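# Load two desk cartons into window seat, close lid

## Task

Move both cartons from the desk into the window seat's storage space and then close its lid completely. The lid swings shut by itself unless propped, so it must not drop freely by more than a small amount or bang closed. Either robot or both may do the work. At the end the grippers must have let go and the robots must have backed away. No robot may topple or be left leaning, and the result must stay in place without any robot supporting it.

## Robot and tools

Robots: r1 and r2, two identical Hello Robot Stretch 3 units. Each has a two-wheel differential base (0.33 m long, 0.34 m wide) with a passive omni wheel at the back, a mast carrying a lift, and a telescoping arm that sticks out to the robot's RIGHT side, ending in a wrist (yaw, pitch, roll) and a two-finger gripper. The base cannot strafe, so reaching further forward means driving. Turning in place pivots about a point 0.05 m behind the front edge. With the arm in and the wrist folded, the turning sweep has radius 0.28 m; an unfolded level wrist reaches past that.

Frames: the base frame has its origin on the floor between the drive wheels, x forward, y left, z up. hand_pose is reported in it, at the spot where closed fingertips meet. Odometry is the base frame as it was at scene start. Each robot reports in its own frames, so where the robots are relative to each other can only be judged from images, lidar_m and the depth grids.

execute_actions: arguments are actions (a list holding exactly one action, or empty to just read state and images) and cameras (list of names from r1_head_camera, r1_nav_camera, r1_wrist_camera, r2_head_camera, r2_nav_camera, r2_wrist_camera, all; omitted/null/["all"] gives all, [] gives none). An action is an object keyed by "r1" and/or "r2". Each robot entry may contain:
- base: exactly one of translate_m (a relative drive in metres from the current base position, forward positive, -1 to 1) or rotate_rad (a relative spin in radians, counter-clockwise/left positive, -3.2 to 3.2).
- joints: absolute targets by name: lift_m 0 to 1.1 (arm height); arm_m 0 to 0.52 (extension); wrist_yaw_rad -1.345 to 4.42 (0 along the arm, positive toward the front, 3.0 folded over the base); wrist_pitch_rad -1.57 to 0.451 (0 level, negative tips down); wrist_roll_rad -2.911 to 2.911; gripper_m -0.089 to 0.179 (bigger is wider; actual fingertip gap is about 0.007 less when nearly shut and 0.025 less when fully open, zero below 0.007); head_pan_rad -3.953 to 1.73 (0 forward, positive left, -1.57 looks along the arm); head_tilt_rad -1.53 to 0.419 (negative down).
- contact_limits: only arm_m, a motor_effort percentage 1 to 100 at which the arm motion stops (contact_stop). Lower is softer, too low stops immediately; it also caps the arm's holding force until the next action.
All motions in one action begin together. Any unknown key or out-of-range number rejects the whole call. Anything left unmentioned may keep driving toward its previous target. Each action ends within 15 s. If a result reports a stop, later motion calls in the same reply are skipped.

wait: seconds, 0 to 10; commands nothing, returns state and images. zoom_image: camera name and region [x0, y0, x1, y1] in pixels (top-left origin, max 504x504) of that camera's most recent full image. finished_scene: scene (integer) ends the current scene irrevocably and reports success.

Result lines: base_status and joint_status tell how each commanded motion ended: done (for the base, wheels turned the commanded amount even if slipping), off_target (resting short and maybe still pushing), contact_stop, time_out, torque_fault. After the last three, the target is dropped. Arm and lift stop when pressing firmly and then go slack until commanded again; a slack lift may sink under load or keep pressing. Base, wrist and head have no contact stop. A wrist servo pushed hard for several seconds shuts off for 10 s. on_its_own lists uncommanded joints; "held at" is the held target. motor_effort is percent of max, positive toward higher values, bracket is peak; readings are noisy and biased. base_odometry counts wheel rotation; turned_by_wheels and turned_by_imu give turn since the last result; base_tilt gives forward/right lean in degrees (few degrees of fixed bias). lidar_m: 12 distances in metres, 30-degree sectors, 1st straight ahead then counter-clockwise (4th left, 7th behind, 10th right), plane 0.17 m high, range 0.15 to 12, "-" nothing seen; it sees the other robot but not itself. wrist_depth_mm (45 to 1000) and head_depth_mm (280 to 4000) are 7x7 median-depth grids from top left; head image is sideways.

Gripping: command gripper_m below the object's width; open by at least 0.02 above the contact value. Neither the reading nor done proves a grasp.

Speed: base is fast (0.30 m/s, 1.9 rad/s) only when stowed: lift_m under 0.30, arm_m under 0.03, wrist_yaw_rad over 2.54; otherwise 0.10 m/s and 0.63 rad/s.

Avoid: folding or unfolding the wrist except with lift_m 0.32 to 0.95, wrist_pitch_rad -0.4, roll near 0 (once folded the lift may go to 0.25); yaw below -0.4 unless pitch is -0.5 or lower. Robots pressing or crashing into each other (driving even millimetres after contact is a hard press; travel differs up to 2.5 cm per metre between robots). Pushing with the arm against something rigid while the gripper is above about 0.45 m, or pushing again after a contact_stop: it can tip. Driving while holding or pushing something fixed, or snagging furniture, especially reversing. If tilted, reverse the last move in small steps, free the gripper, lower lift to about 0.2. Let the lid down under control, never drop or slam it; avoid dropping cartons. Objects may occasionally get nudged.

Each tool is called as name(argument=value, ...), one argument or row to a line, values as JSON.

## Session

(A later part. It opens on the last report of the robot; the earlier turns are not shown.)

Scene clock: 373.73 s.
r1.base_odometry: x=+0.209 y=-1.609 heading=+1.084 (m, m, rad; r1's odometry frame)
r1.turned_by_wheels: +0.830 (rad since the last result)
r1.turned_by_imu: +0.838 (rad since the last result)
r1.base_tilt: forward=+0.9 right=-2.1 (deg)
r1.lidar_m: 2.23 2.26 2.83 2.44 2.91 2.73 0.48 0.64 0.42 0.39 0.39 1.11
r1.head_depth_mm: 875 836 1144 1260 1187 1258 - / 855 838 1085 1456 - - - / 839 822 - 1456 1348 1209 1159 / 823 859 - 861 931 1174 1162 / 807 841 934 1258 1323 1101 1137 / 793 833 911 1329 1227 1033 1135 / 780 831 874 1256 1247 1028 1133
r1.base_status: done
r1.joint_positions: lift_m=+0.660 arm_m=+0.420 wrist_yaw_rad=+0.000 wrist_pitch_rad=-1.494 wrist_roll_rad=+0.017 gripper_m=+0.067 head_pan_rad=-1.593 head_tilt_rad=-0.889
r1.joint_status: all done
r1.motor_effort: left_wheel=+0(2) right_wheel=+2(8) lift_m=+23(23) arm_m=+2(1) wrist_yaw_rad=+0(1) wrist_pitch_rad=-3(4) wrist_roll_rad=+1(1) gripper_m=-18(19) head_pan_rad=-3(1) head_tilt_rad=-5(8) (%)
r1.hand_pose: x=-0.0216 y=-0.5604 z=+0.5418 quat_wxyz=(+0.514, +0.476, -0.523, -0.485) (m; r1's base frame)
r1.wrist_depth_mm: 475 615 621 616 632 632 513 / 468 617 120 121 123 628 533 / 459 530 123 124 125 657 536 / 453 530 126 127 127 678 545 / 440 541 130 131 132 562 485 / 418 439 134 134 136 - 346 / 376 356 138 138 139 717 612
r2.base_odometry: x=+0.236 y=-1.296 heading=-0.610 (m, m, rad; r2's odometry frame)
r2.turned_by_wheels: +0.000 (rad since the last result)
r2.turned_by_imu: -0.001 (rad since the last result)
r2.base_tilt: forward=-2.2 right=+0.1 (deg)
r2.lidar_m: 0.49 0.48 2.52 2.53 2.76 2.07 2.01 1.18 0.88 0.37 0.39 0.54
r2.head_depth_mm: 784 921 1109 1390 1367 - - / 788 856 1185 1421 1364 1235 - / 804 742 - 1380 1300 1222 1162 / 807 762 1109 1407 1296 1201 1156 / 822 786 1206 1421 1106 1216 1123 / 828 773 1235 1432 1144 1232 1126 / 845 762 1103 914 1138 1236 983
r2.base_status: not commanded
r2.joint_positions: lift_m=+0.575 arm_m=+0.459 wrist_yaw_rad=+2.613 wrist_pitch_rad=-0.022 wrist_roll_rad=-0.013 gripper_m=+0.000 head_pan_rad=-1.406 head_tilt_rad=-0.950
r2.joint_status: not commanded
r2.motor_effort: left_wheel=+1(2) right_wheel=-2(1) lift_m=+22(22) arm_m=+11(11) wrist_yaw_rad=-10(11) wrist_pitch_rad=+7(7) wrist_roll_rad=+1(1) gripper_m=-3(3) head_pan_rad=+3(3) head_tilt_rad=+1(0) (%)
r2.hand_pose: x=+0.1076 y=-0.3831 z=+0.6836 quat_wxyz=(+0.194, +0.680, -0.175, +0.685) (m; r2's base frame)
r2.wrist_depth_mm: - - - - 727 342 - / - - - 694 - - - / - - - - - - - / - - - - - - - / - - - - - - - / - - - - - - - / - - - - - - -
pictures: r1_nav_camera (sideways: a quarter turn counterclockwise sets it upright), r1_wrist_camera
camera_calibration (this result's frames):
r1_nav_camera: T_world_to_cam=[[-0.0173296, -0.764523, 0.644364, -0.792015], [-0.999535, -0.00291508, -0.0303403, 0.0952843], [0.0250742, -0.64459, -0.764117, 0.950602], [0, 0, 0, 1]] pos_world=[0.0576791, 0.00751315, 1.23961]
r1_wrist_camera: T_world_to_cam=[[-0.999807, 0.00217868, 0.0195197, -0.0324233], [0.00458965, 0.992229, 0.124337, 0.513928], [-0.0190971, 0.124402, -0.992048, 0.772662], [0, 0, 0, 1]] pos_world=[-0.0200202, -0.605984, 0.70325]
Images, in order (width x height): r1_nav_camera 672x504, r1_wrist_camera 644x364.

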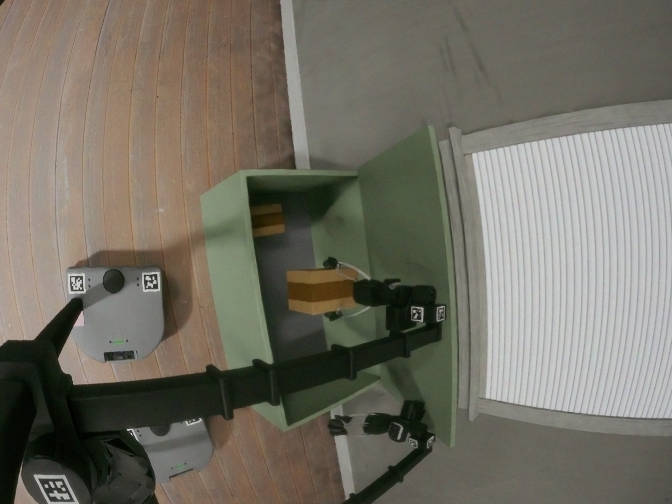

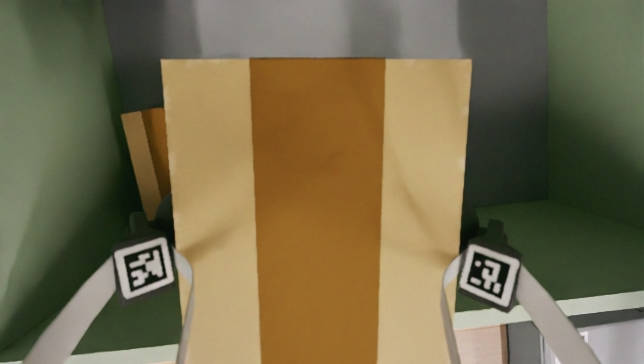

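execute_actions(
  actions=[
    {"r1":{"joints":{"lift_m":0.266}}},
  ],
  cameras=[],
)

execute_actions(
  actions=[
    {"r1":{"joints":{"gripper_m":0.16}}},
  ],
  cameras=[],
)

execute_actions(
  actions=[
    {"r1":{"joints":{"lift_m":0.57}}},
  ],
  cameras=["r1_wrist_camera"],
)

execute_actions(
  actions=[
    {"r1":{"joints":{"arm_m":0}},"r2":{"joints":{"lift_m":0.565,"arm_m":0.33},"contact_limits":{"arm_m":40}}},
  ],
  cameras=["r1_nav_camera"],
)

execute_actions(
  actions=[
    {"r1":{"base":{"rotate_rad":0.5},"joints":{"head_pan_rad":-2.5,"head_tilt_rad":-0.9}},"r2":{"joints":{"lift_m":0.515,"arm_m":0.27},"contact_limits":{"arm_m":40}}},
  ],
  cameras=["r1_head_camera","r2_head_camera"],
)

Scene clock: 384.87 s.
r1.base_odometry: x=+0.209 y=-1.609 heading=+1.084 (m, m, rad; r1's odometry frame)
r1.turned_by_wheels: +0.000 (rad since the last result)
r1.turned_by_imu: +0.001 (rad since the last result)
r1.base_tilt: forward=+0.8 right=-2.1 (deg)
r1.lidar_m: 2.24 2.26 2.82 2.43 2.91 2.73 0.48 0.64 0.42 0.39 0.39 1.11
r1.head_depth_mm: 874 840 1145 1258 1186 1244 1147 / 858 840 1089 1459 1355 1233 1147 / 839 808 1039 1454 1350 1212 1156 / 823 852 990 1381 1169 1177 1158 / 808 838 947 1370 1351 1102 1138 / 794 833 910 1324 1234 1038 1141 / 778 829 876 1257 1251 1030 1135
r1.base_status: not commanded
r1.joint_positions: lift_m=+0.266 arm_m=+0.420 wrist_yaw_rad=+0.000 wrist_pitch_rad=-1.494 wrist_roll_rad=+0.017 gripper_m=+0.067 head_pan_rad=-1.593 head_tilt_rad=-0.889
r1.joint_status: all done
r1.motor_effort: left_wheel=+0(0) right_wheel=+2(2) lift_m=+24(22) arm_m=+2(3) wrist_yaw_rad=+0(0) wrist_pitch_rad=-3(3) wrist_roll_rad=+1(1) gripper_m=-19(20) head_pan_rad=-3(2) head_tilt_rad=-6(6) (%)
r1.hand_pose: x=-0.0216 y=-0.5604 z=+0.1478 quat_wxyz=(+0.514, +0.476, -0.523, -0.485) (m; r1's base frame)
r1.wrist_depth_mm: 234 234 234 235 237 238 239 / 236 238 121 121 123 245 246 / 239 246 123 124 125 251 249 / 231 249 127 127 128 259 258 / 223 257 131 131 133 262 266 / 215 268 134 135 136 - 273 / - 272 138 138 140 276 274
r2.base_odometry: x=+0.236 y=-1.296 heading=-0.610 (m, m, rad; r2's odometry frame)
r2.turned_by_wheels: +0.000 (rad since the last result)
r2.turned_by_imu: -0.001 (rad since the last result)
r2.base_tilt: forward=-2.2 right=+0.1 (deg)
r2.lidar_m: 0.49 0.47 2.52 2.52 2.76 2.07 2.01 1.18 0.88 0.37 0.38 0.54
r2.head_depth_mm: 786 924 1109 1389 1369 - - / 789 858 1184 1422 1362 1233 - / 801 744 - 1384 1300 1215 1161 / 808 761 1110 1397 1301 1199 1156 / 822 786 1204 1421 1102 1224 1121 / 828 775 1237 1436 1143 1240 1123 / 844 793 1270 988 992 1236 984
r2.base_status: not commanded
r2.joint_positions: lift_m=+0.575 arm_m=+0.459 wrist_yaw_rad=+2.613 wrist_pitch_rad=-0.022 wrist_roll_rad=-0.013 gripper_m=+0.000 head_pan_rad=-1.406 head_tilt_rad=-0.950
r2.joint_status: not commanded
r2.motor_effort: left_wheel=+1(2) right_wheel=-2(2) lift_m=+22(22) arm_m=+11(11) wrist_yaw_rad=-11(10) wrist_pitch_rad=+7(7) wrist_roll_rad=+1(1) gripper_m=-2(3) head_pan_rad=+3(3) head_tilt_rad=+0(0) (%)
r2.hand_pose: x=+0.1076 y=-0.3831 z=+0.6836 quat_wxyz=(+0.194, +0.680, -0.175, +0.685) (m; r2's base frame)
r2.wrist_depth_mm: - - - - - - - / - - - - - - - / - - - - - - - / - - - - - - - / - - - 809 - - - / - - - - - - - / - - - - 834 - -
pictures: none
No camera images: the call's "cameras" was empty. Leave "cameras" out to get every camera's image.

Scene clock: 386.30 s.
r1.base_odometry: x=+0.209 y=-1.609 heading=+1.084 (m, m, rad; r1's odometry frame)
r1.turned_by_wheels: +0.000 (rad since the last result)
r1.turned_by_imu: +0.000 (rad since the last result)
r1.base_tilt: forward=+0.9 right=-2.0 (deg)
r1.lidar_m: 2.24 2.26 2.83 2.44 2.91 2.73 0.48 0.64 0.42 0.39 0.39 1.11
r1.head_depth_mm: 873 838 1141 1255 1188 1247 1147 / 858 843 1085 1459 1359 1231 1144 / 840 811 1034 1451 1353 1207 - / 825 851 990 1378 1174 1175 1161 / 811 837 945 1364 1348 1103 1144 / 795 835 909 1325 1232 1042 1137 / 782 830 874 1255 1245 1029 1135
r1.base_status: not commanded
r1.joint_positions: lift_m=+0.266 arm_m=+0.420 wrist_yaw_rad=+0.000 wrist_pitch_rad=-1.495 wrist_roll_rad=+0.017 gripper_m=+0.160 head_pan_rad=-1.593 head_tilt_rad=-0.889
r1.joint_status: all done
r1.motor_effort: left_wheel=+0(0) right_wheel=+2(2) lift_m=+23(24) arm_m=+1(2) wrist_yaw_rad=+0(0) wrist_pitch_rad=-3(4) wrist_roll_rad=+1(1) gripper_m=+0(81) head_pan_rad=-3(2) head_tilt_rad=-6(6) (%)
r1.hand_pose: x=-0.0216 y=-0.5602 z=+0.1478 quat_wxyz=(+0.514, +0.477, -0.523, -0.485) (m; r1's base frame)
r1.wrist_depth_mm: 235 235 236 236 237 239 240 / 238 240 126 126 127 245 245 / 238 246 129 129 130 252 251 / 231 253 132 132 134 258 255 / 221 258 136 136 137 263 266 / - 264 139 140 141 270 270 / 219 272 143 144 145 276 276
r2.base_odometry: x=+0.236 y=-1.296 heading=-0.610 (m, m, rad; r2's odometry frame)
r2.turned_by_wheels: +0.000 (rad since the last result)
r2.turned_by_imu: +0.000 (rad since the last result)
r2.base_tilt: forward=-2.2 right=+0.1 (deg)
r2.lidar_m: 0.49 0.47 2.53 2.51 2.76 2.06 2.00 1.18 0.88 0.37 0.38 0.54
r2.head_depth_mm: 785 923 1114 1392 1368 - - / 787 857 1184 1432 1361 1234 - / 801 744 - 1381 1301 1221 1159 / 807 758 1106 1400 1295 1202 1157 / 822 786 1204 1418 1103 1216 1123 / 828 775 1240 1428 1140 1232 1124 / 844 795 1269 988 989 1235 986
r2.base_status: not commanded
r2.joint_positions: lift_m=+0.575 arm_m=+0.459 wrist_yaw_rad=+2.613 wrist_pitch_rad=-0.022 wrist_roll_rad=-0.013 gripper_m=+0.000 head_pan_rad=-1.406 head_tilt_rad=-0.950
r2.joint_status: not commanded
r2.motor_effort: left_wheel=+2(2) right_wheel=-2(2) lift_m=+22(22) arm_m=+11(11) wrist_yaw_rad=-10(10) wrist_pitch_rad=+7(7) wrist_roll_rad=+1(1) gripper_m=-2(3) head_pan_rad=+3(2) head_tilt_rad=+0(0) (%)
r2.hand_pose: x=+0.1076 y=-0.3831 z=+0.6836 quat_wxyz=(+0.194, +0.680, -0.175, +0.685) (m; r2's base frame)
r2.wrist_depth_mm: - - - - - - - / - - - - - - - / - - - - - - - / - - - - - - - / - - - 803 - - - / - - - - - - - / - - - - 840 - -
pictures: none
No camera images: the call's "cameras" was empty. Leave "cameras" out to get every camera's image.

Scene clock: 389.90 s.
r1.base_odometry: x=+0.209 y=-1.609 heading=+1.084 (m, m, rad; r1's odometry frame)
r1.turned_by_wheels: +0.000 (rad since the last result)
r1.turned_by_imu: +0.000 (rad since the last result)
r1.base_tilt: forward=+0.9 right=-2.1 (deg)
r1.lidar_m: 2.23 2.26 2.82 2.43 2.91 2.74 0.48 0.64 0.42 0.39 0.39 1.10
r1.head_depth_mm: 875 837 1146 1255 1187 1247 1151 / 855 842 1087 1459 1356 1220 - / 842 810 957 - 1343 1210 1158 / 823 850 869 1454 1238 1177 1161 / 809 838 945 1356 1344 1103 1141 / 794 831 910 1330 1230 1038 1141 / 780 830 872 1252 1244 1028 1136
r1.base_status: not commanded
r1.joint_positions: lift_m=+0.569 arm_m=+0.420 wrist_yaw_rad=+0.000 wrist_pitch_rad=-1.495 wrist_roll_rad=+0.017 gripper_m=+0.160 head_pan_rad=-1.593 head_tilt_rad=-0.889
r1.joint_status: all done
r1.motor_effort: left_wheel=+0(0) right_wheel=+2(2) lift_m=+57(62) arm_m=+2(2) wrist_yaw_rad=+0(0) wrist_pitch_rad=-2(3) wrist_roll_rad=+1(1) gripper_m=+0(1) head_pan_rad=-1(2) head_tilt_rad=-6(6) (%)
r1.hand_pose: x=-0.0216 y=-0.5600 z=+0.4507 quat_wxyz=(+0.514, +0.477, -0.522, -0.485) (m; r1's base frame)
r1.wrist_depth_mm: 478 534 528 535 536 536 519 / 471 538 545 547 547 538 530 / 445 432 547 433 570 557 545 / 455 446 552 443 577 572 541 / 430 449 581 545 570 557 483 / 406 464 449 420 392 357 350 / 362 349 333 314 299 285 276
r2.base_odometry: x=+0.236 y=-1.296 heading=-0.610 (m, m, rad; r2's odometry frame)
r2.turned_by_wheels: +0.000 (rad since the last result)
r2.turned_by_imu: +0.000 (rad since the last result)
r2.base_tilt: forward=-2.2 right=+0.1 (deg)
r2.lidar_m: 0.49 0.47 2.53 2.52 2.74 2.06 2.01 1.18 0.88 0.37 0.38 0.54
r2.head_depth_mm: 787 922 1112 1388 1362 - - / 786 859 1185 1426 1369 1235 - / 802 744 - 1379 1300 1222 1161 / 809 764 1111 1399 1303 1204 1154 / 822 786 1205 1427 1099 1217 1125 / 829 775 1238 1427 1143 1235 1125 / 846 790 1100 1428 1133 1234 981
r2.base_status: not commanded
r2.joint_positions: lift_m=+0.575 arm_m=+0.459 wrist_yaw_rad=+2.613 wrist_pitch_rad=-0.022 wrist_roll_rad=-0.013 gripper_m=+0.000 head_pan_rad=-1.406 head_tilt_rad=-0.950
r2.joint_status: not commanded
r2.motor_effort: left_wheel=+2(2) right_wheel=-2(2) lift_m=+22(22) arm_m=+11(11) wrist_yaw_rad=-11(10) wrist_pitch_rad=+7(7) wrist_roll_rad=+1(1) gripper_m=-2(2) head_pan_rad=+3(3) head_tilt_rad=+0(0) (%)
r2.hand_pose: x=+0.1076 y=-0.3831 z=+0.6836 quat_wxyz=(+0.194, +0.680, -0.175, +0.685) (m; r2's base frame)
r2.wrist_depth_mm: - - - - - - - / - - - - - - - / - - - - 598 381 - / - - - - - - - / - - - - - - - / - - - - - - - / - - - - - - -
pictures: r1_wrist_camera
camera_calibration (this result's frames):
r1_wrist_camera: T_world_to_cam=[[-0.999807, 0.00214704, 0.0195228, -0.030664], [0.00458781, 0.992038, 0.125852, 0.524104], [-0.0190971, 0.125917, -0.991857, 0.682955], [0, 0, 0, 1]] pos_world=[-0.0200201, -0.605861, 0.612033]
Images, in order (width x height): r1_wrist_camera 644x364.

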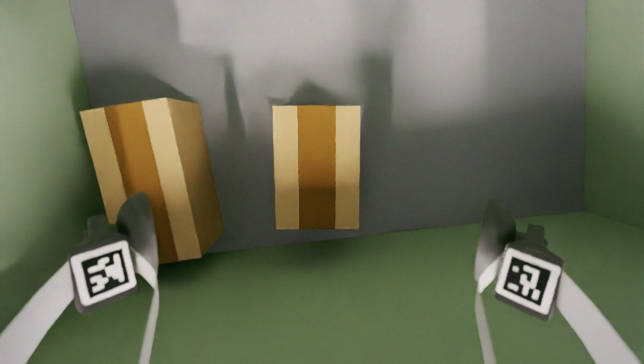

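Scene clock: 394.17 s.
r1.base_odometry: x=+0.209 y=-1.609 heading=+1.084 (m, m, rad; r1's odometry frame)
r1.turned_by_wheels: +0.000 (rad since the last result)
r1.turned_by_imu: +0.001 (rad since the last result)
r1.base_tilt: forward=+0.9 right=-2.0 (deg)
r1.lidar_m: 2.23 2.26 2.82 2.43 2.91 2.73 0.48 0.64 0.42 0.39 0.39 1.11
r1.head_depth_mm: 875 1037 1198 1257 1187 1246 1147 / 857 1011 1181 1465 1355 1232 - / 841 988 1137 1454 1357 1172 - / 824 967 1118 1421 1236 1103 - / 808 945 1088 1371 1352 1100 1154 / 793 926 1061 1330 1234 1035 1138 / 781 888 1041 1251 1250 1031 1137
r1.base_status: not commanded
r1.joint_positions: lift_m=+0.569 arm_m=+0.001 wrist_yaw_rad=+0.000 wrist_pitch_rad=-1.496 wrist_roll_rad=+0.017 gripper_m=+0.160 head_pan_rad=-1.593 head_tilt_rad=-0.889
r1.joint_status: all done
r1.motor_effort: left_wheel=+0(0) right_wheel=+2(2) lift_m=+56(57) arm_m=-4(4) wrist_yaw_rad=+0(0) wrist_pitch_rad=-2(2) wrist_roll_rad=+1(1) gripper_m=+0(0) head_pan_rad=-2(2) head_tilt_rad=-6(7) (%)
r1.hand_pose: x=-0.0216 y=-0.1408 z=+0.4507 quat_wxyz=(+0.514, +0.477, -0.522, -0.486) (m; r1's base frame)
r1.wrist_depth_mm: 599 593 586 591 597 604 610 / 598 611 606 595 606 611 615 / 613 618 615 614 625 617 528 / 625 635 634 - - 635 525 / 654 644 648 - - 658 554 / 640 679 665 - - - 533 / 679 690 683 - - 706 693
r2.base_odometry: x=+0.236 y=-1.296 heading=-0.611 (m, m, rad; r2's odometry frame)
r2.turned_by_wheels: +0.000 (rad since the last result)
r2.turned_by_imu: -0.001 (rad since the last result)
r2.base_tilt: forward=-2.1 right=+0.0 (deg)
r2.lidar_m: 0.49 0.47 2.52 2.51 2.75 2.06 2.01 1.18 0.88 0.37 0.38 0.54
r2.head_depth_mm: 787 927 1098 1403 1377 1236 - / 788 944 1080 1444 1364 1234 - / 805 964 1090 1382 1303 1209 1160 / 808 983 1158 1414 1296 1201 1158 / 820 1005 1207 1428 1323 1215 1125 / 827 1020 1240 1425 1142 1231 1126 / 846 1045 1275 1448 1135 1230 982
r2.base_status: not commanded
r2.joint_positions: lift_m=+0.565 arm_m=+0.330 wrist_yaw_rad=+2.602 wrist_pitch_rad=-0.022 wrist_roll_rad=-0.013 gripper_m=+0.000 head_pan_rad=-1.406 head_tilt_rad=-0.950
r2.joint_status: all done
r2.motor_effort: left_wheel=-4(5) right_wheel=+5(7) lift_m=+19(20) arm_m=+5(7) wrist_yaw_rad=-2(10) wrist_pitch_rad=+8(8) wrist_roll_rad=+1(1) gripper_m=-2(3) head_pan_rad=+3(4) head_tilt_rad=+0(0) (%)
r2.contact_limits: arm_m 30 (drawing in: default 18, maximum 30; extending or still: default 26, maximum 43)
r2.hand_pose: x=+0.1100 y=-0.2552 z=+0.6739 quat_wxyz=(+0.198, +0.679, -0.179, +0.684) (m; r2's base frame)
r2.wrist_depth_mm: - - - - - - - / - - - - 628 - - / - - - - 672 392 - / - - - - - 440 - / - - - - - 449 - / - - - - - - - / - - - - - - -
pictures: r1_nav_camera (sideways: a quarter turn counterclockwise sets it upright)
camera_calibration (this result's frames):
r1_nav_camera: T_world_to_cam=[[-0.01733, -0.764523, 0.644364, -0.792015], [-0.999535, -0.00291449, -0.0303403, 0.0952843], [0.0250738, -0.64459, -0.764117, 0.950602], [0, 0, 0, 1]] pos_world=[0.0576791, 0.00751312, 1.23961]
Images, in order (width x height): r1_nav_camera 672x504.

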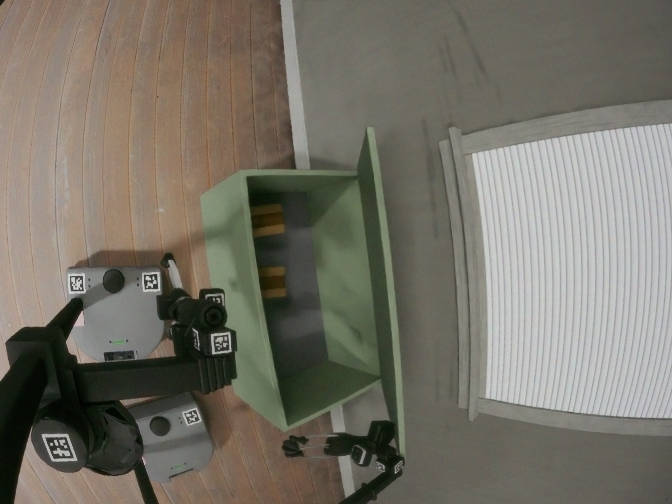

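Scene clock: 395.90 s.
r1.base_odometry: x=+0.209 y=-1.609 heading=+1.584 (m, m, rad; r1's odometry frame)
r1.turned_by_wheels: +0.500 (rad since the last result)
r1.turned_by_imu: +0.505 (rad since the last result)
r1.base_tilt: forward=+0.9 right=-2.1 (deg)
r1.lidar_m: 2.24 2.77 2.44 2.70 2.77 0.48 0.50 0.42 0.39 0.39 1.09 2.16
r1.head_depth_mm: 1252 1528 1741 1598 1409 1145 - / 1157 1388 852 1084 1380 1267 1162 / 1069 1265 1033 1243 1192 1270 1185 / 982 1165 1079 1462 1106 1250 - / 917 1079 1180 1470 1346 1079 - / 869 1006 1141 1378 1346 958 - / 825 943 1087 896 1341 962 1091
r1.base_status: done
r1.joint_positions: lift_m=+0.569 arm_m=+0.001 wrist_yaw_rad=+0.000 wrist_pitch_rad=-1.496 wrist_roll_rad=+0.017 gripper_m=+0.160 head_pan_rad=-2.493 head_tilt_rad=-0.889
r1.joint_status: all done
r1.motor_effort: left_wheel=+0(3) right_wheel=+2(6) lift_m=+56(57) arm_m=-4(4) wrist_yaw_rad=+0(1) wrist_pitch_rad=-2(2) wrist_roll_rad=+1(1) gripper_m=+0(1) head_pan_rad=-3(38) head_tilt_rad=-6(6) (%)
r1.hand_pose: x=-0.0216 y=-0.1408 z=+0.4507 quat_wxyz=(+0.514, +0.477, -0.522, -0.486) (m; r1's base frame)
r1.wrist_depth_mm: 581 590 586 594 554 429 356 / 592 602 601 603 613 600 462 / 616 606 619 620 632 634 632 / 641 636 641 - - 655 662 / 647 665 661 - - 650 669 / 664 680 691 - - - 533 / 695 684 687 - - 693 542
r2.base_odometry: x=+0.236 y=-1.296 heading=-0.611 (m, m, rad; r2's odometry frame)
r2.turned_by_wheels: +0.000 (rad since the last result)
r2.turned_by_imu: +0.000 (rad since the last result)
r2.base_tilt: forward=-2.1 right=+0.1 (deg)
r2.lidar_m: 0.41 0.41 2.53 2.52 2.76 2.06 2.00 1.18 0.88 0.37 0.38 0.54
r2.head_depth_mm: 784 929 1117 1391 1369 1236 1127 / 788 945 1123 1332 1365 1234 - / 801 964 1080 734 1001 1219 1161 / 808 982 1097 1406 1031 1204 1157 / 823 1006 1076 1425 1110 1202 1125 / 827 1022 1017 1427 1140 1234 1112 / 842 1044 961 1457 1133 1235 998
r2.base_status: not commanded
r2.joint_positions: lift_m=+0.515 arm_m=+0.269 wrist_yaw_rad=+2.602 wrist_pitch_rad=-0.022 wrist_roll_rad=-0.013 gripper_m=+0.000 head_pan_rad=-1.406 head_tilt_rad=-0.950
r2.joint_status: all done
r2.motor_effort: left_wheel=-4(5) right_wheel=+4(5) lift_m=+19(16) arm_m=+5(10) wrist_yaw_rad=-2(2) wrist_pitch_rad=+7(7) wrist_roll_rad=+1(1) gripper_m=-2(3) head_pan_rad=+3(3) head_tilt_rad=+1(0) (%)
r2.contact_limits: arm_m 30 (drawing in: default 18, maximum 30; extending or still: default 26, maximum 43)
r2.hand_pose: x=+0.1100 y=-0.1951 z=+0.6239 quat_wxyz=(+0.198, +0.679, -0.179, +0.684) (m; r2's base frame)
r2.wrist_depth_mm: - - - - 416 - 350 / - - - - 357 410 349 / - - - - - - 392 / - - - - - - 410 / - - - - - - - / - - - - - - - / - - - - - - -
pictures: r1_head_camera (sideways: a quarter turn clockwise sets it upright), r2_head_camera (sideways: a quarter turn clockwise sets it upright)
camera_calibration (this result's frames):
r1_head_camera: T_world_to_cam=[[0.661004, 0.453537, -0.597811, 0.792115], [0.555773, -0.831179, -0.0160619, 0.0208438], [-0.504172, -0.32163, -0.801476, 1.00115], [0, 0, 0, 1]] pos_world=[-0.0304216, -0.0199272, 1.27627]
r2_head_camera: T_world_to_cam=[[-0.127677, 0.833082, -0.538213, 0.718955], [0.989262, 0.14588, -0.0088734, 0.00400123], [0.0711223, -0.533566, -0.842762, 1.05432], [0, 0, 0, 1]] pos_world=[0.0128498, -0.0369809, 1.27553]
Images, in order (width x height): r1_head_camera 896x504, r2_head_camera 896x504.

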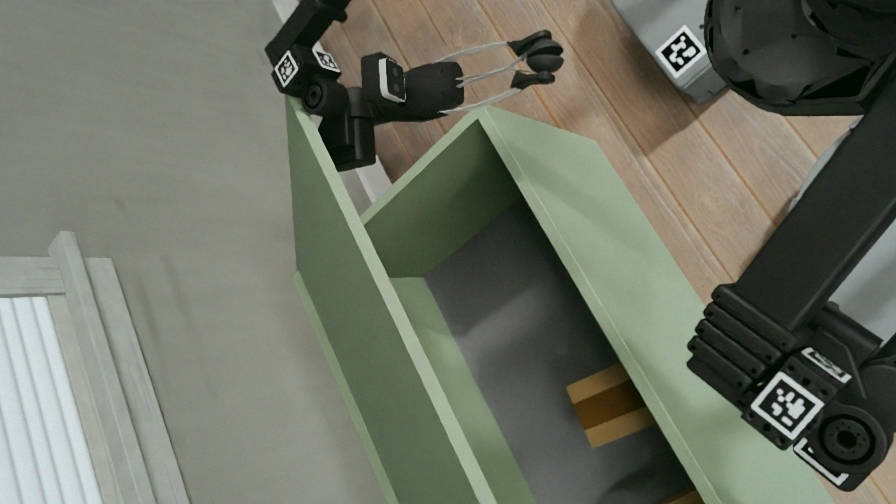

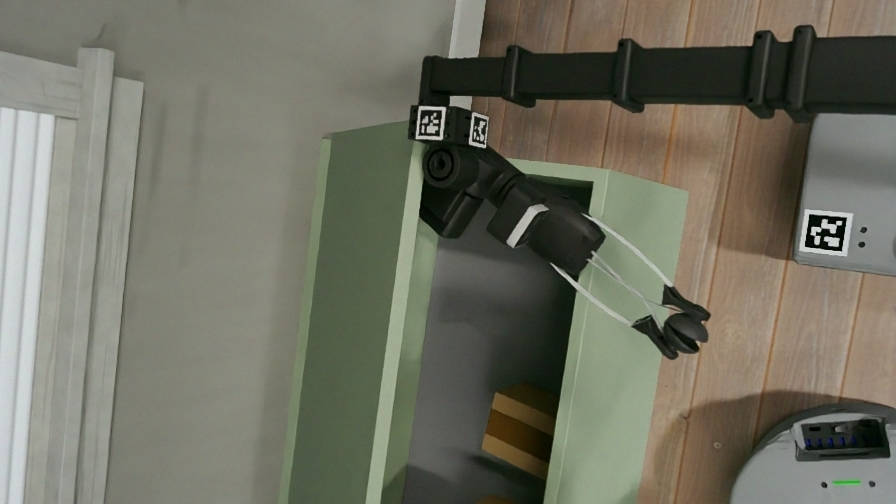

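Good.

execute_actions(
  actions=[
    {"r1":{"base":{"translate_m":0.08}},"r2":{"joints":{"lift_m":0.455,"arm_m":0.232},"contact_limits":{"arm_m":40}}},
  ],
  cameras=["r2_head_camera"],
)

execute_actions(
  actions=[
    {"r1":{"base":{"translate_m":0.08}},"r2":{"joints":{"lift_m":0.40,"arm_m":0.20},"contact_limits":{"arm_m":40}}},
  ],
  cameras=["r2_head_camera"],
)

execute_actions(
  actions=[
    {"r1":{"base":{"translate_m":0.08}},"r2":{"joints":{"lift_m":0.365,"arm_m":0.185},"contact_limits":{"arm_m":40}}},
  ],
  cameras=[],
)

execute_actions(
  actions=[
    {"r2":{"joints":{"lift_m":0.33,"arm_m":0.172},"contact_limits":{"arm_m":40}}},
  ],
  cameras=["r2_head_camera"],
)

Scene clock: 405.50 s.
r1.base_odometry: x=+0.208 y=-1.529 heading=+1.584 (m, m, rad; r1's odometry frame)
r1.turned_by_wheels: +0.000 (rad since the last result)
r1.turned_by_imu: +0.001 (rad since the last result)
r1.base_tilt: forward=+0.9 right=-2.2 (deg)
r1.lidar_m: 2.17 2.68 2.40 2.70 2.85 0.56 0.56 0.46 0.42 0.42 1.12 2.16
r1.head_depth_mm: 1296 1574 1724 897 1380 1163 - / 1194 1432 955 1177 1396 1269 1159 / 1107 1309 1032 1337 1258 1270 1185 / 1006 1205 1102 1483 1134 1268 - / 952 1117 1195 902 1212 1168 - / 894 1039 1173 857 1274 1016 - / 857 976 1121 880 1321 991 1109
r1.base_status: done
r1.joint_positions: lift_m=+0.569 arm_m=+0.001 wrist_yaw_rad=+0.000 wrist_pitch_rad=-1.496 wrist_roll_rad=+0.017 gripper_m=+0.160 head_pan_rad=-2.493 head_tilt_rad=-0.889
r1.joint_status: not commanded
r1.motor_effort: left_wheel=+0(3) right_wheel=+2(6) lift_m=+56(56) arm_m=-4(4) wrist_yaw_rad=+0(0) wrist_pitch_rad=-2(2) wrist_roll_rad=+1(1) gripper_m=+0(0) head_pan_rad=-2(3) head_tilt_rad=-6(7) (%)
r1.hand_pose: x=-0.0216 y=-0.1408 z=+0.4507 quat_wxyz=(+0.514, +0.477, -0.522, -0.486) (m; r1's base frame)
r1.wrist_depth_mm: 601 587 578 601 593 487 395 / 598 607 606 618 601 622 535 / 615 631 620 630 634 635 639 / 625 642 637 - - 642 646 / 627 641 645 - - 651 649 / 660 660 670 - - - 613 / 682 695 670 - - 704 625
r2.base_odometry: x=+0.236 y=-1.296 heading=-0.611 (m, m, rad; r2's odometry frame)
r2.turned_by_wheels: +0.000 (rad since the last result)
r2.turned_by_imu: +0.000 (rad since the last result)
r2.base_tilt: forward=-2.1 right=+0.0 (deg)
r2.lidar_m: 0.49 0.49 2.52 2.52 2.76 2.06 2.00 1.18 0.88 0.37 0.38 0.54
r2.head_depth_mm: 787 928 1120 1413 1365 1233 1129 / 789 945 1119 1383 1354 1234 - / 803 964 1098 814 1305 1218 1164 / 810 983 1095 841 1319 1209 1156 / 823 1005 1119 830 1088 1236 1126 / 828 1024 1099 862 1138 1232 1122 / 845 1045 1075 849 1139 1238 1080
r2.base_status: not commanded
r2.joint_positions: lift_m=+0.455 arm_m=+0.231 wrist_yaw_rad=+2.602 wrist_pitch_rad=-0.022 wrist_roll_rad=-0.013 gripper_m=+0.000 head_pan_rad=-1.406 head_tilt_rad=-0.950
r2.joint_status: all done
r2.motor_effort: left_wheel=-5(5) right_wheel=+4(5) lift_m=+16(18) arm_m=+13(14) wrist_yaw_rad=-2(1) wrist_pitch_rad=+7(7) wrist_roll_rad=+1(1) gripper_m=-2(3) head_pan_rad=+4(3) head_tilt_rad=+0(0) (%)
r2.contact_limits: arm_m 30 (drawing in: default 18, maximum 30; extending or still: default 26, maximum 43)
r2.hand_pose: x=+0.1100 y=-0.1563 z=+0.5641 quat_wxyz=(+0.198, +0.679, -0.179, +0.684) (m; r2's base frame)
r2.wrist_depth_mm: - - - - 457 401 390 / - - - - - - - / - - - - - - - / - - - - - - - / - - - - - - - / - - - - - - - / 940 936 942 961 938 - -
pictures: r2_head_camera (sideways: a quarter turn clockwise sets it upright)
camera_calibration (this result's frames):
r2_head_camera: T_world_to_cam=[[-0.127677, 0.833082, -0.538213, 0.718955], [0.989262, 0.14588, -0.0088734, 0.00400124], [0.0711224, -0.533566, -0.842762, 1.05432], [0, 0, 0, 1]] pos_world=[0.0128498, -0.0369809, 1.27553]
Images, in order (width x height): r2_head_camera 896x504.

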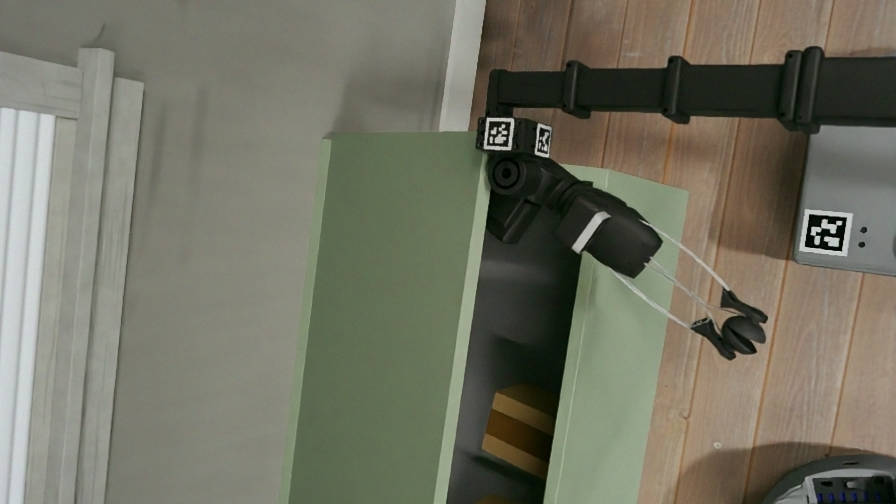

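Scene clock: 407.27 s.
r1.base_odometry: x=+0.206 y=-1.449 heading=+1.584 (m, m, rad; r1's odometry frame)
r1.turned_by_wheels: +0.000 (rad since the last result)
r1.turned_by_imu: +0.001 (rad since the last result)
r1.base_tilt: forward=+0.8 right=-2.1 (deg)
r1.lidar_m: 2.10 2.58 2.38 2.73 2.92 0.63 0.63 0.49 0.44 0.45 1.16 2.08
r1.head_depth_mm: 1339 1625 1031 1027 1400 1283 - / 1230 1475 1071 1212 1402 1290 1161 / 1143 1351 1109 1118 1347 1269 1186 / 1034 1247 1154 970 1156 1265 - / 977 1156 1205 921 1089 1256 - / 916 1074 1193 916 1233 1095 - / 878 1011 1149 949 909 1016 1153
r1.base_status: done
r1.joint_positions: lift_m=+0.569 arm_m=+0.001 wrist_yaw_rad=+0.000 wrist_pitch_rad=-1.496 wrist_roll_rad=+0.017 gripper_m=+0.160 head_pan_rad=-2.493 head_tilt_rad=-0.889
r1.joint_status: not commanded
r1.motor_effort: left_wheel=+0(0) right_wheel=+2(6) lift_m=+56(56) arm_m=-4(5) wrist_yaw_rad=+0(1) wrist_pitch_rad=-2(2) wrist_roll_rad=+1(1) gripper_m=+1(1) head_pan_rad=-1(2) head_tilt_rad=-6(7) (%)
r1.hand_pose: x=-0.0216 y=-0.1408 z=+0.4507 quat_wxyz=(+0.514, +0.477, -0.522, -0.486) (m; r1's base frame)
r1.wrist_depth_mm: 579 611 589 598 607 547 454 / 603 599 601 603 602 623 595 / 625 627 632 621 628 625 638 / 625 618 637 - - 628 657 / 642 638 661 - - 660 673 / 656 681 670 - - - 668 / 691 676 692 - - 690 685
r2.base_odometry: x=+0.236 y=-1.296 heading=-0.610 (m, m, rad; r2's odometry frame)
r2.turned_by_wheels: +0.000 (rad since the last result)
r2.turned_by_imu: +0.000 (rad since the last result)
r2.base_tilt: forward=-2.2 right=+0.1 (deg)
r2.lidar_m: 0.57 0.56 2.53 2.52 2.76 2.06 2.00 1.18 0.88 0.37 0.38 0.54
r2.head_depth_mm: 787 925 1114 1406 1358 1231 1123 / 789 944 1128 1432 1403 1256 - / 800 965 1106 883 773 1212 1164 / 806 981 1106 873 987 1207 1154 / 823 1005 1122 865 1038 1215 1107 / 828 1024 1126 854 1143 1232 1127 / 846 1043 1115 877 1131 1235 1128
r2.base_status: not commanded
r2.joint_positions: lift_m=+0.400 arm_m=+0.200 wrist_yaw_rad=+2.603 wrist_pitch_rad=-0.022 wrist_roll_rad=-0.013 gripper_m=+0.000 head_pan_rad=-1.406 head_tilt_rad=-0.950
r2.joint_status: all done
r2.motor_effort: left_wheel=+0(6) right_wheel=-1(7) lift_m=+25(26) arm_m=+1(11) wrist_yaw_rad=-3(2) wrist_pitch_rad=+7(7) wrist_roll_rad=+1(1) gripper_m=-3(2) head_pan_rad=+3(3) head_tilt_rad=+1(0) (%)
r2.contact_limits: arm_m 30 (drawing in: default 18, maximum 30; extending or still: default 26, maximum 43)
r2.hand_pose: x=+0.1099 y=-0.1255 z=+0.5085 quat_wxyz=(+0.197, +0.679, -0.179, +0.684) (m; r2's base frame)
r2.wrist_depth_mm: - - - - - 555 - / - - - - - - - / - - - - - - - / - - - - - - - / - - - - - - - / - - - - - - - / 877 895 870 889 803 655 915
pictures: r2_head_camera (sideways: a quarter turn clockwise sets it upright)
camera_calibration (this result's frames):
r2_head_camera: T_world_to_cam=[[-0.127677, 0.833082, -0.538213, 0.718956], [0.989262, 0.14588, -0.0088734, 0.00400123], [0.0711224, -0.533567, -0.842762, 1.05432], [0, 0, 0, 1]] pos_world=[0.0128498, -0.0369809, 1.27553]
Images, in order (width x height): r2_head_camera 896x504.

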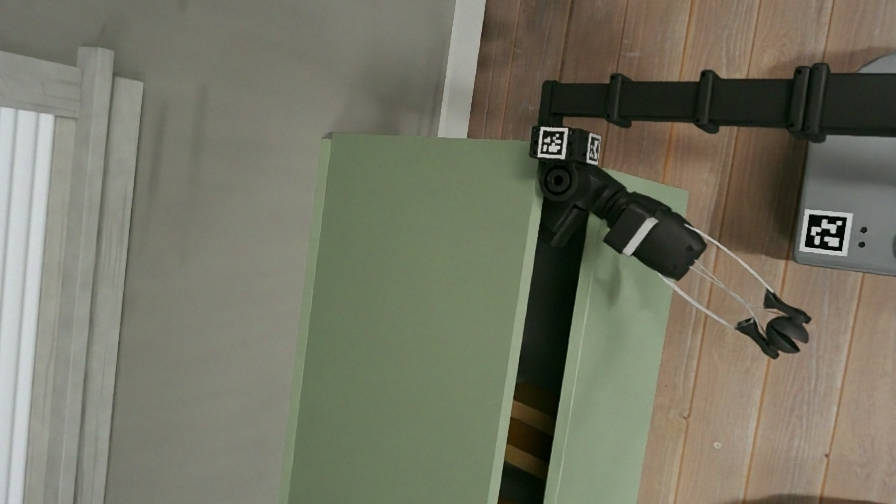

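Scene clock: 409.03 s.
r1.base_odometry: x=+0.205 y=-1.369 heading=+1.584 (m, m, rad; r1's odometry frame)
r1.turned_by_wheels: +0.000 (rad since the last result)
r1.turned_by_imu: +0.001 (rad since the last result)
r1.base_tilt: forward=+0.8 right=-2.1 (deg)
r1.lidar_m: 2.03 2.50 2.35 2.73 2.99 0.73 0.71 0.52 0.47 0.97 1.19 2.01
r1.head_depth_mm: 1378 1686 1092 1542 1409 1310 - / 1274 1522 1113 1283 1423 1290 1162 / 1181 1366 1140 1108 1367 1266 1181 / 1082 1275 1173 1005 1218 1264 - / 1006 1194 1199 955 1115 1280 - / 947 1110 1201 955 1012 1171 - / 900 1042 1168 975 909 1198 1148
r1.base_status: done
r1.joint_positions: lift_m=+0.569 arm_m=+0.001 wrist_yaw_rad=+0.000 wrist_pitch_rad=-1.496 wrist_roll_rad=+0.017 gripper_m=+0.160 head_pan_rad=-2.493 head_tilt_rad=-0.889
r1.joint_status: not commanded
r1.motor_effort: left_wheel=+0(1) right_wheel=+2(6) lift_m=+57(56) arm_m=-4(4) wrist_yaw_rad=+0(0) wrist_pitch_rad=-2(2) wrist_roll_rad=+1(1) gripper_m=+0(0) head_pan_rad=-2(3) head_tilt_rad=-6(6) (%)
r1.hand_pose: x=-0.0216 y=-0.1408 z=+0.4507 quat_wxyz=(+0.514, +0.477, -0.522, -0.486) (m; r1's base frame)
r1.wrist_depth_mm: 586 582 586 582 606 583 505 / 608 602 603 616 604 598 608 / 610 619 615 619 615 618 643 / 618 629 647 - - 650 658 / 643 644 654 - - 661 673 / 659 669 683 - - - 685 / 664 682 689 - - 702 703
r2.base_odometry: x=+0.236 y=-1.296 heading=-0.610 (m, m, rad; r2's odometry frame)
r2.turned_by_wheels: +0.000 (rad since the last result)
r2.turned_by_imu: +0.000 (rad since the last result)
r2.base_tilt: forward=-2.2 right=+0.1 (deg)
r2.lidar_m: 0.65 0.65 2.53 2.52 2.75 2.06 2.01 1.18 0.88 0.37 0.38 0.54
r2.head_depth_mm: 785 924 1116 1410 1367 1231 1123 / 788 942 1126 1427 1401 1247 - / 801 961 1104 924 806 1219 1162 / 808 984 1113 919 919 1204 1154 / 821 1001 1122 910 962 1214 1112 / 828 1025 1137 906 1026 1229 1127 / 845 1044 1127 901 1054 1237 1129
r2.base_status: not commanded
r2.joint_positions: lift_m=+0.365 arm_m=+0.185 wrist_yaw_rad=+2.604 wrist_pitch_rad=-0.022 wrist_roll_rad=-0.013 gripper_m=+0.000 head_pan_rad=-1.406 head_tilt_rad=-0.950
r2.joint_status: all done
r2.motor_effort: left_wheel=+0(1) right_wheel=-1(1) lift_m=+25(28) arm_m=+2(0) wrist_yaw_rad=-2(3) wrist_pitch_rad=+7(7) wrist_roll_rad=+1(1) gripper_m=-2(3) head_pan_rad=+3(2) head_tilt_rad=+1(0) (%)
r2.contact_limits: arm_m 30 (drawing in: default 18, maximum 30; extending or still: default 26, maximum 43)
r2.hand_pose: x=+0.1097 y=-0.1103 z=+0.4735 quat_wxyz=(+0.197, +0.679, -0.179, +0.684) (m; r2's base frame)
r2.wrist_depth_mm: - - - - - 629 - / - - - - - - - / - - - - - - - / - - - - - - - / - - - - - - - / - - - - - - - / 827 802 843 855 824 606 613
pictures: none
No camera images: the call's "cameras" was empty. Leave "cameras" out to get every camera's image.

Scene clock: 410.17 s.
r1.base_odometry: x=+0.205 y=-1.369 heading=+1.584 (m, m, rad; r1's odometry frame)
r1.turned_by_wheels: +0.000 (rad since the last result)
r1.turned_by_imu: +0.000 (rad since the last result)
r1.base_tilt: forward=+0.9 right=-2.1 (deg)
r1.lidar_m: 2.02 2.50 2.35 2.74 3.01 0.73 0.71 0.52 0.47 0.97 1.19 2.01
r1.head_depth_mm: 1376 1672 1822 1537 1406 1312 - / 1268 1523 1164 1229 1412 1290 1162 / 1183 1376 1181 1080 1370 1274 1187 / 1083 1283 1203 1021 1219 1268 - / 1006 1195 1221 980 1081 1280 - / 945 1112 1206 994 962 1170 - / 898 1041 1175 1012 883 1204 1151
r1.base_status: not commanded
r1.joint_positions: lift_m=+0.569 arm_m=+0.001 wrist_yaw_rad=+0.000 wrist_pitch_rad=-1.496 wrist_roll_rad=+0.017 gripper_m=+0.160 head_pan_rad=-2.493 head_tilt_rad=-0.889
r1.joint_status: not commanded
r1.motor_effort: left_wheel=+0(0) right_wheel=+2(2) lift_m=+57(56) arm_m=-4(4) wrist_yaw_rad=+0(0) wrist_pitch_rad=-2(2) wrist_roll_rad=+1(1) gripper_m=+0(1) head_pan_rad=-2(3) head_tilt_rad=-7(6) (%)
r1.hand_pose: x=-0.0216 y=-0.1408 z=+0.4507 quat_wxyz=(+0.514, +0.477, -0.522, -0.486) (m; r1's base frame)
r1.wrist_depth_mm: 587 590 585 587 596 593 499 / 613 604 599 603 620 609 624 / 623 631 621 608 628 622 642 / 639 626 646 - - 639 650 / 638 653 663 - - 646 659 / 667 672 661 - - - 681 / 684 700 678 - - 692 710
r2.base_odometry: x=+0.236 y=-1.296 heading=-0.610 (m, m, rad; r2's odometry frame)
r2.turned_by_wheels: +0.000 (rad since the last result)
r2.turned_by_imu: +0.000 (rad since the last result)
r2.base_tilt: forward=-2.1 right=+0.0 (deg)
r2.lidar_m: 0.65 0.65 2.52 2.51 2.76 2.05 2.00 1.18 0.88 0.37 0.38 0.54
r2.head_depth_mm: 786 925 1116 1411 1358 1234 1123 / 789 939 1138 1425 1376 1237 - / 801 962 1105 956 840 1217 1162 / 809 982 1122 952 866 1194 1159 / 822 1005 1121 949 930 1213 1116 / 828 1025 1142 944 962 1232 1125 / 845 1044 1138 940 989 1237 1125
r2.base_status: not commanded
r2.joint_positions: lift_m=+0.330 arm_m=+0.172 wrist_yaw_rad=+2.604 wrist_pitch_rad=-0.022 wrist_roll_rad=-0.013 gripper_m=+0.000 head_pan_rad=-1.406 head_tilt_rad=-0.950
r2.joint_status: all done
r2.motor_effort: left_wheel=+0(0) right_wheel=-1(1) lift_m=+25(25) arm_m=+1(1) wrist_yaw_rad=-3(3) wrist_pitch_rad=+7(7) wrist_roll_rad=+1(1) gripper_m=-3(3) head_pan_rad=+3(4) head_tilt_rad=+0(0) (%)
r2.contact_limits: arm_m 30 (drawing in: default 18, maximum 30; extending or still: default 26, maximum 43)
r2.hand_pose: x=+0.1097 y=-0.0974 z=+0.4385 quat_wxyz=(+0.197, +0.679, -0.179, +0.684) (m; r2's base frame)
r2.wrist_depth_mm: - - - - - - - / - - - - - - - / - - - - - - - / - - - - - - - / - - - - - - - / - - - - - 679 - / 750 764 773 791 754 546 556
pictures: r2_head_camera (sideways: a quarter turn clockwise sets it upright)
camera_calibration (this result's frames):
r2_head_camera: T_world_to_cam=[[-0.127677, 0.833082, -0.538213, 0.718955], [0.989262, 0.14588, -0.0088734, 0.00400124], [0.0711224, -0.533566, -0.842762, 1.05432], [0, 0, 0, 1]] pos_world=[0.0128498, -0.0369809, 1.27553]
Images, in order (width x height): r2_head_camera 896x504.

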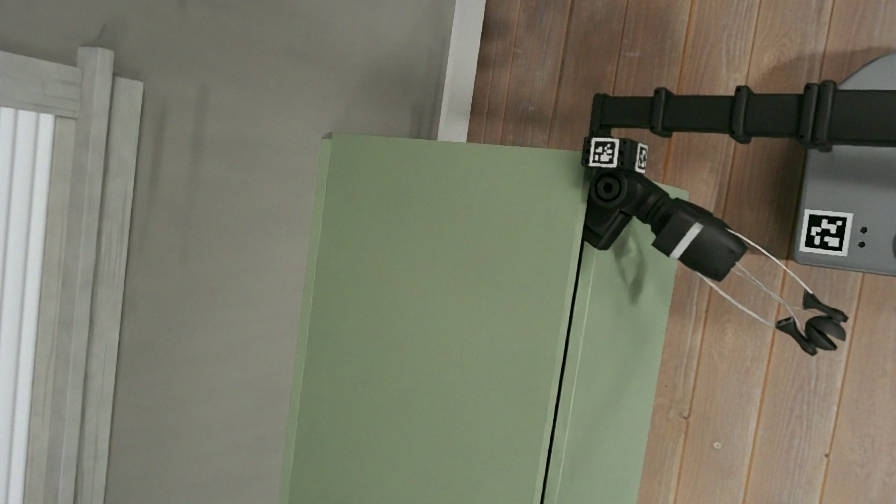

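execute_actions(
  actions=[
    {"r2":{"joints":{"wrist_yaw_rad":3.14,"arm_m":0.176}}},
  ],
  cameras=["r2_head_camera"],
)

execute_actions(
  actions=[
    {"r2":{"joints":{"lift_m":0.28,"arm_m":0.169}}},
  ],
  cameras=["r2_head_camera"],
)

Scene clock: 414.97 s.
r1.base_odometry: x=+0.205 y=-1.369 heading=+1.584 (m, m, rad; r1's odometry frame)
r1.turned_by_wheels: +0.000 (rad since the last result)
r1.turned_by_imu: +0.000 (rad since the last result)
r1.base_tilt: forward=+0.8 right=-2.1 (deg)
r1.lidar_m: 2.03 2.49 2.36 2.73 3.03 0.73 0.71 0.52 0.47 0.97 1.20 2.01
r1.head_depth_mm: 1376 1682 1846 1541 1407 1311 - / 1271 1523 1164 1230 1422 1289 1166 / 1179 1375 1183 1082 1371 1266 1187 / 1079 1282 1204 1023 1216 1269 - / 1006 1192 1226 985 1084 1283 - / 943 1115 1203 996 962 1173 - / 900 1040 1170 1014 887 1202 1151
r1.base_status: not commanded
r1.joint_positions: lift_m=+0.569 arm_m=+0.001 wrist_yaw_rad=+0.000 wrist_pitch_rad=-1.496 wrist_roll_rad=+0.017 gripper_m=+0.160 head_pan_rad=-2.493 head_tilt_rad=-0.889
r1.joint_status: not commanded
r1.motor_effort: left_wheel=+0(0) right_wheel=+2(2) lift_m=+56(56) arm_m=-4(4) wrist_yaw_rad=+1(1) wrist_pitch_rad=-2(2) wrist_roll_rad=+1(1) gripper_m=+0(2) head_pan_rad=-3(2) head_tilt_rad=-5(6) (%)
r1.hand_pose: x=-0.0216 y=-0.1408 z=+0.4507 quat_wxyz=(+0.514, +0.477, -0.522, -0.486) (m; r1's base frame)
r1.wrist_depth_mm: 578 579 582 605 601 600 501 / 603 619 610 594 612 611 620 / 611 607 630 625 634 634 631 / 636 631 634 - - 648 647 / 652 646 652 - - 670 663 / 661 682 677 - - - 678 / 698 692 683 - - 694 700
r2.base_odometry: x=+0.236 y=-1.296 heading=-0.611 (m, m, rad; r2's odometry frame)
r2.turned_by_wheels: +0.000 (rad since the last result)
r2.turned_by_imu: -0.001 (rad since the last result)
r2.base_tilt: forward=-2.2 right=+0.1 (deg)
r2.lidar_m: 0.65 0.65 2.53 2.52 2.74 2.06 2.00 1.18 0.88 0.37 0.38 0.54
r2.head_depth_mm: 787 925 1115 1411 1365 1233 1127 / 788 945 1134 1424 1386 1235 - / 799 960 1104 960 852 1214 1163 / 808 983 1128 958 850 1204 1155 / 822 1004 1119 950 929 1221 1124 / 829 1024 1139 948 948 1226 1124 / 845 1043 1144 945 985 1235 1122
r2.base_status: not commanded
r2.joint_positions: lift_m=+0.330 arm_m=+0.176 wrist_yaw_rad=+3.136 wrist_pitch_rad=-0.022 wrist_roll_rad=-0.013 gripper_m=+0.000 head_pan_rad=-1.406 head_tilt_rad=-0.950
r2.joint_status: all done
r2.motor_effort: left_wheel=-3(2) right_wheel=+7(7) lift_m=+25(25) arm_m=+5(8) wrist_yaw_rad=+3(4) wrist_pitch_rad=+7(7) wrist_roll_rad=+0(1) gripper_m=-2(2) head_pan_rad=+2(3) head_tilt_rad=+0(0) (%)
r2.hand_pose: x=-0.0198 y=-0.0648 z=+0.4385 quat_wxyz=(+0.010, +0.702, +0.006, +0.712) (m; r2's base frame)
r2.wrist_depth_mm: - - - - - - - / - - - - - - - / - - - - - - - / - - - - - - - / - - - - - - - / 990 - - - - - - / 759 769 770 806 785 795 813
pictures: r2_head_camera (sideways: a quarter turn clockwise sets it upright)
camera_calibration (this result's frames):
r2_head_camera: T_world_to_cam=[[-0.127677, 0.833082, -0.538213, 0.718955], [0.989262, 0.14588, -0.0088734, 0.00400124], [0.0711224, -0.533566, -0.842762, 1.05432], [0, 0, 0, 1]] pos_world=[0.0128498, -0.0369809, 1.27553]
Images, in order (width x height): r2_head_camera 896x504.

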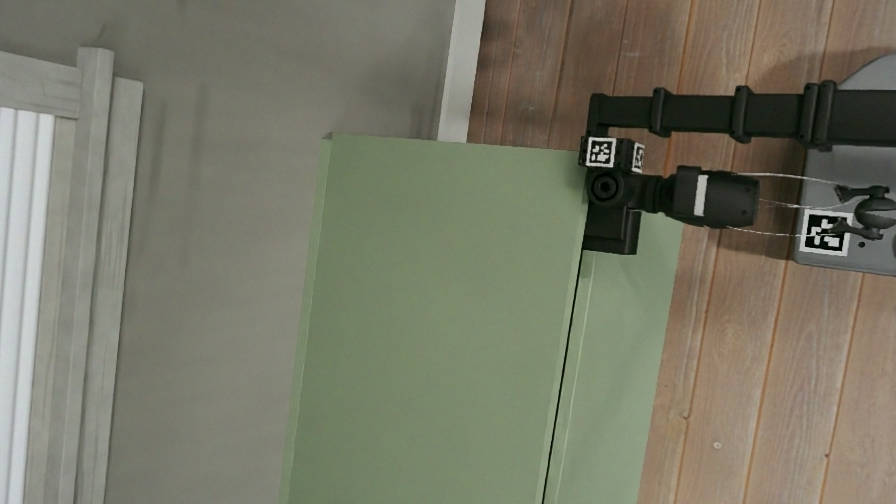

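Scene clock: 416.27 s.
r1.base_odometry: x=+0.205 y=-1.369 heading=+1.584 (m, m, rad; r1's odometry frame)
r1.turned_by_wheels: +0.000 (rad since the last result)
r1.turned_by_imu: +0.000 (rad since the last result)
r1.base_tilt: forward=+0.9 right=-2.1 (deg)
r1.lidar_m: 2.02 2.50 2.35 2.73 2.99 0.73 0.71 0.52 0.47 0.97 1.20 2.01
r1.head_depth_mm: 1371 1683 1879 1318 1402 1310 - / 1273 1524 1220 1192 1422 1291 1160 / 1180 1374 1228 1083 1376 1270 1185 / 1080 1280 1234 1037 1220 1261 - / 1007 1186 1240 1041 1055 1285 - / 944 1109 1215 1044 953 1171 - / 902 1039 1176 1049 919 1202 1152
r1.base_status: not commanded
r1.joint_positions: lift_m=+0.569 arm_m=+0.001 wrist_yaw_rad=+0.000 wrist_pitch_rad=-1.496 wrist_roll_rad=+0.017 gripper_m=+0.160 head_pan_rad=-2.493 head_tilt_rad=-0.889
r1.joint_status: not commanded
r1.motor_effort: left_wheel=+0(0) right_wheel=+2(2) lift_m=+56(56) arm_m=-4(4) wrist_yaw_rad=+0(1) wrist_pitch_rad=-2(2) wrist_roll_rad=+1(1) gripper_m=-1(1) head_pan_rad=-4(3) head_tilt_rad=-6(5) (%)
r1.hand_pose: x=-0.0216 y=-0.1408 z=+0.4507 quat_wxyz=(+0.514, +0.477, -0.522, -0.486) (m; r1's base frame)
r1.wrist_depth_mm: 585 587 587 592 604 600 503 / 601 600 618 601 613 618 618 / 618 616 626 624 615 631 623 / 625 642 646 - - 638 638 / 657 658 640 - - 653 668 / 655 672 672 - - - 698 / 669 683 683 - - 697 709
r2.base_odometry: x=+0.236 y=-1.296 heading=-0.611 (m, m, rad; r2's odometry frame)
r2.turned_by_wheels: +0.000 (rad since the last result)
r2.turned_by_imu: +0.000 (rad since the last result)
r2.base_tilt: forward=-2.2 right=+0.1 (deg)
r2.lidar_m: 0.65 0.65 2.52 2.52 2.75 2.06 2.01 1.18 0.88 0.37 0.38 0.54
r2.head_depth_mm: 784 926 1111 1418 1366 1239 1123 / 786 944 1133 1427 1378 1235 - / 800 964 1106 996 902 1223 - / 809 984 1126 994 894 1212 1153 / 822 1005 1124 991 918 1214 1126 / 828 1024 1149 989 918 1230 1121 / 846 1048 1153 989 990 1235 1127
r2.base_status: not commanded
r2.joint_positions: lift_m=+0.280 arm_m=+0.169 wrist_yaw_rad=+3.144 wrist_pitch_rad=-0.022 wrist_roll_rad=-0.013 gripper_m=+0.000 head_pan_rad=-1.406 head_tilt_rad=-0.950
r2.joint_status: all done
r2.motor_effort: left_wheel=+0(2) right_wheel=+1(8) lift_m=+25(26) arm_m=+0(3) wrist_yaw_rad=-4(3) wrist_pitch_rad=+7(7) wrist_roll_rad=+1(1) gripper_m=-2(2) head_pan_rad=+4(2) head_tilt_rad=+0(1) (%)
r2.hand_pose: x=-0.0219 y=-0.0584 z=+0.3885 quat_wxyz=(+0.007, +0.702, +0.009, +0.712) (m; r2's base frame)
r2.wrist_depth_mm: - - - - - - - / - - - - - - - / - - - - - - - / - - - - - - - / - - - - - - - / 892 912 928 - 962 974 976 / 701 691 708 711 716 738 744
pictures: r2_head_camera (sideways: a quarter turn clockwise sets it upright)
camera_calibration (this result's frames):
r2_head_camera: T_world_to_cam=[[-0.127677, 0.833082, -0.538213, 0.718955], [0.989262, 0.14588, -0.0088734, 0.00400124], [0.0711225, -0.533566, -0.842762, 1.05432], [0, 0, 0, 1]] pos_world=[0.0128498, -0.0369809, 1.27553]
Images, in order (width x height): r2_head_camera 896x504.

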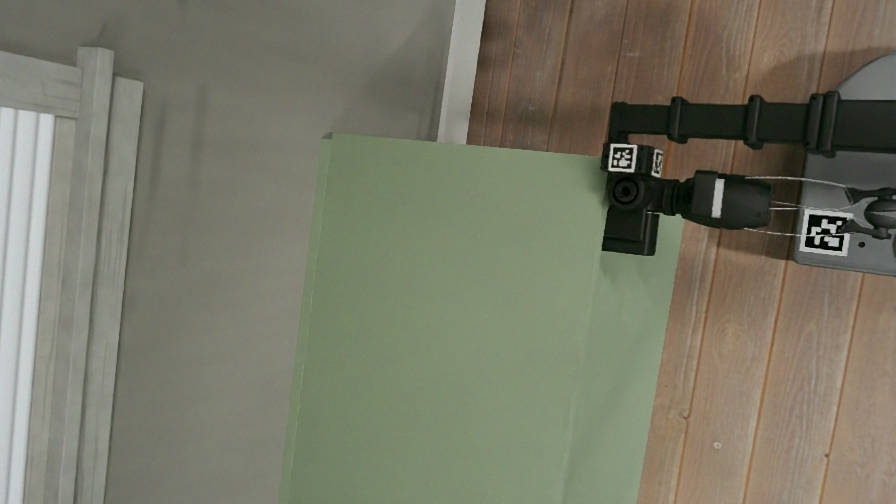

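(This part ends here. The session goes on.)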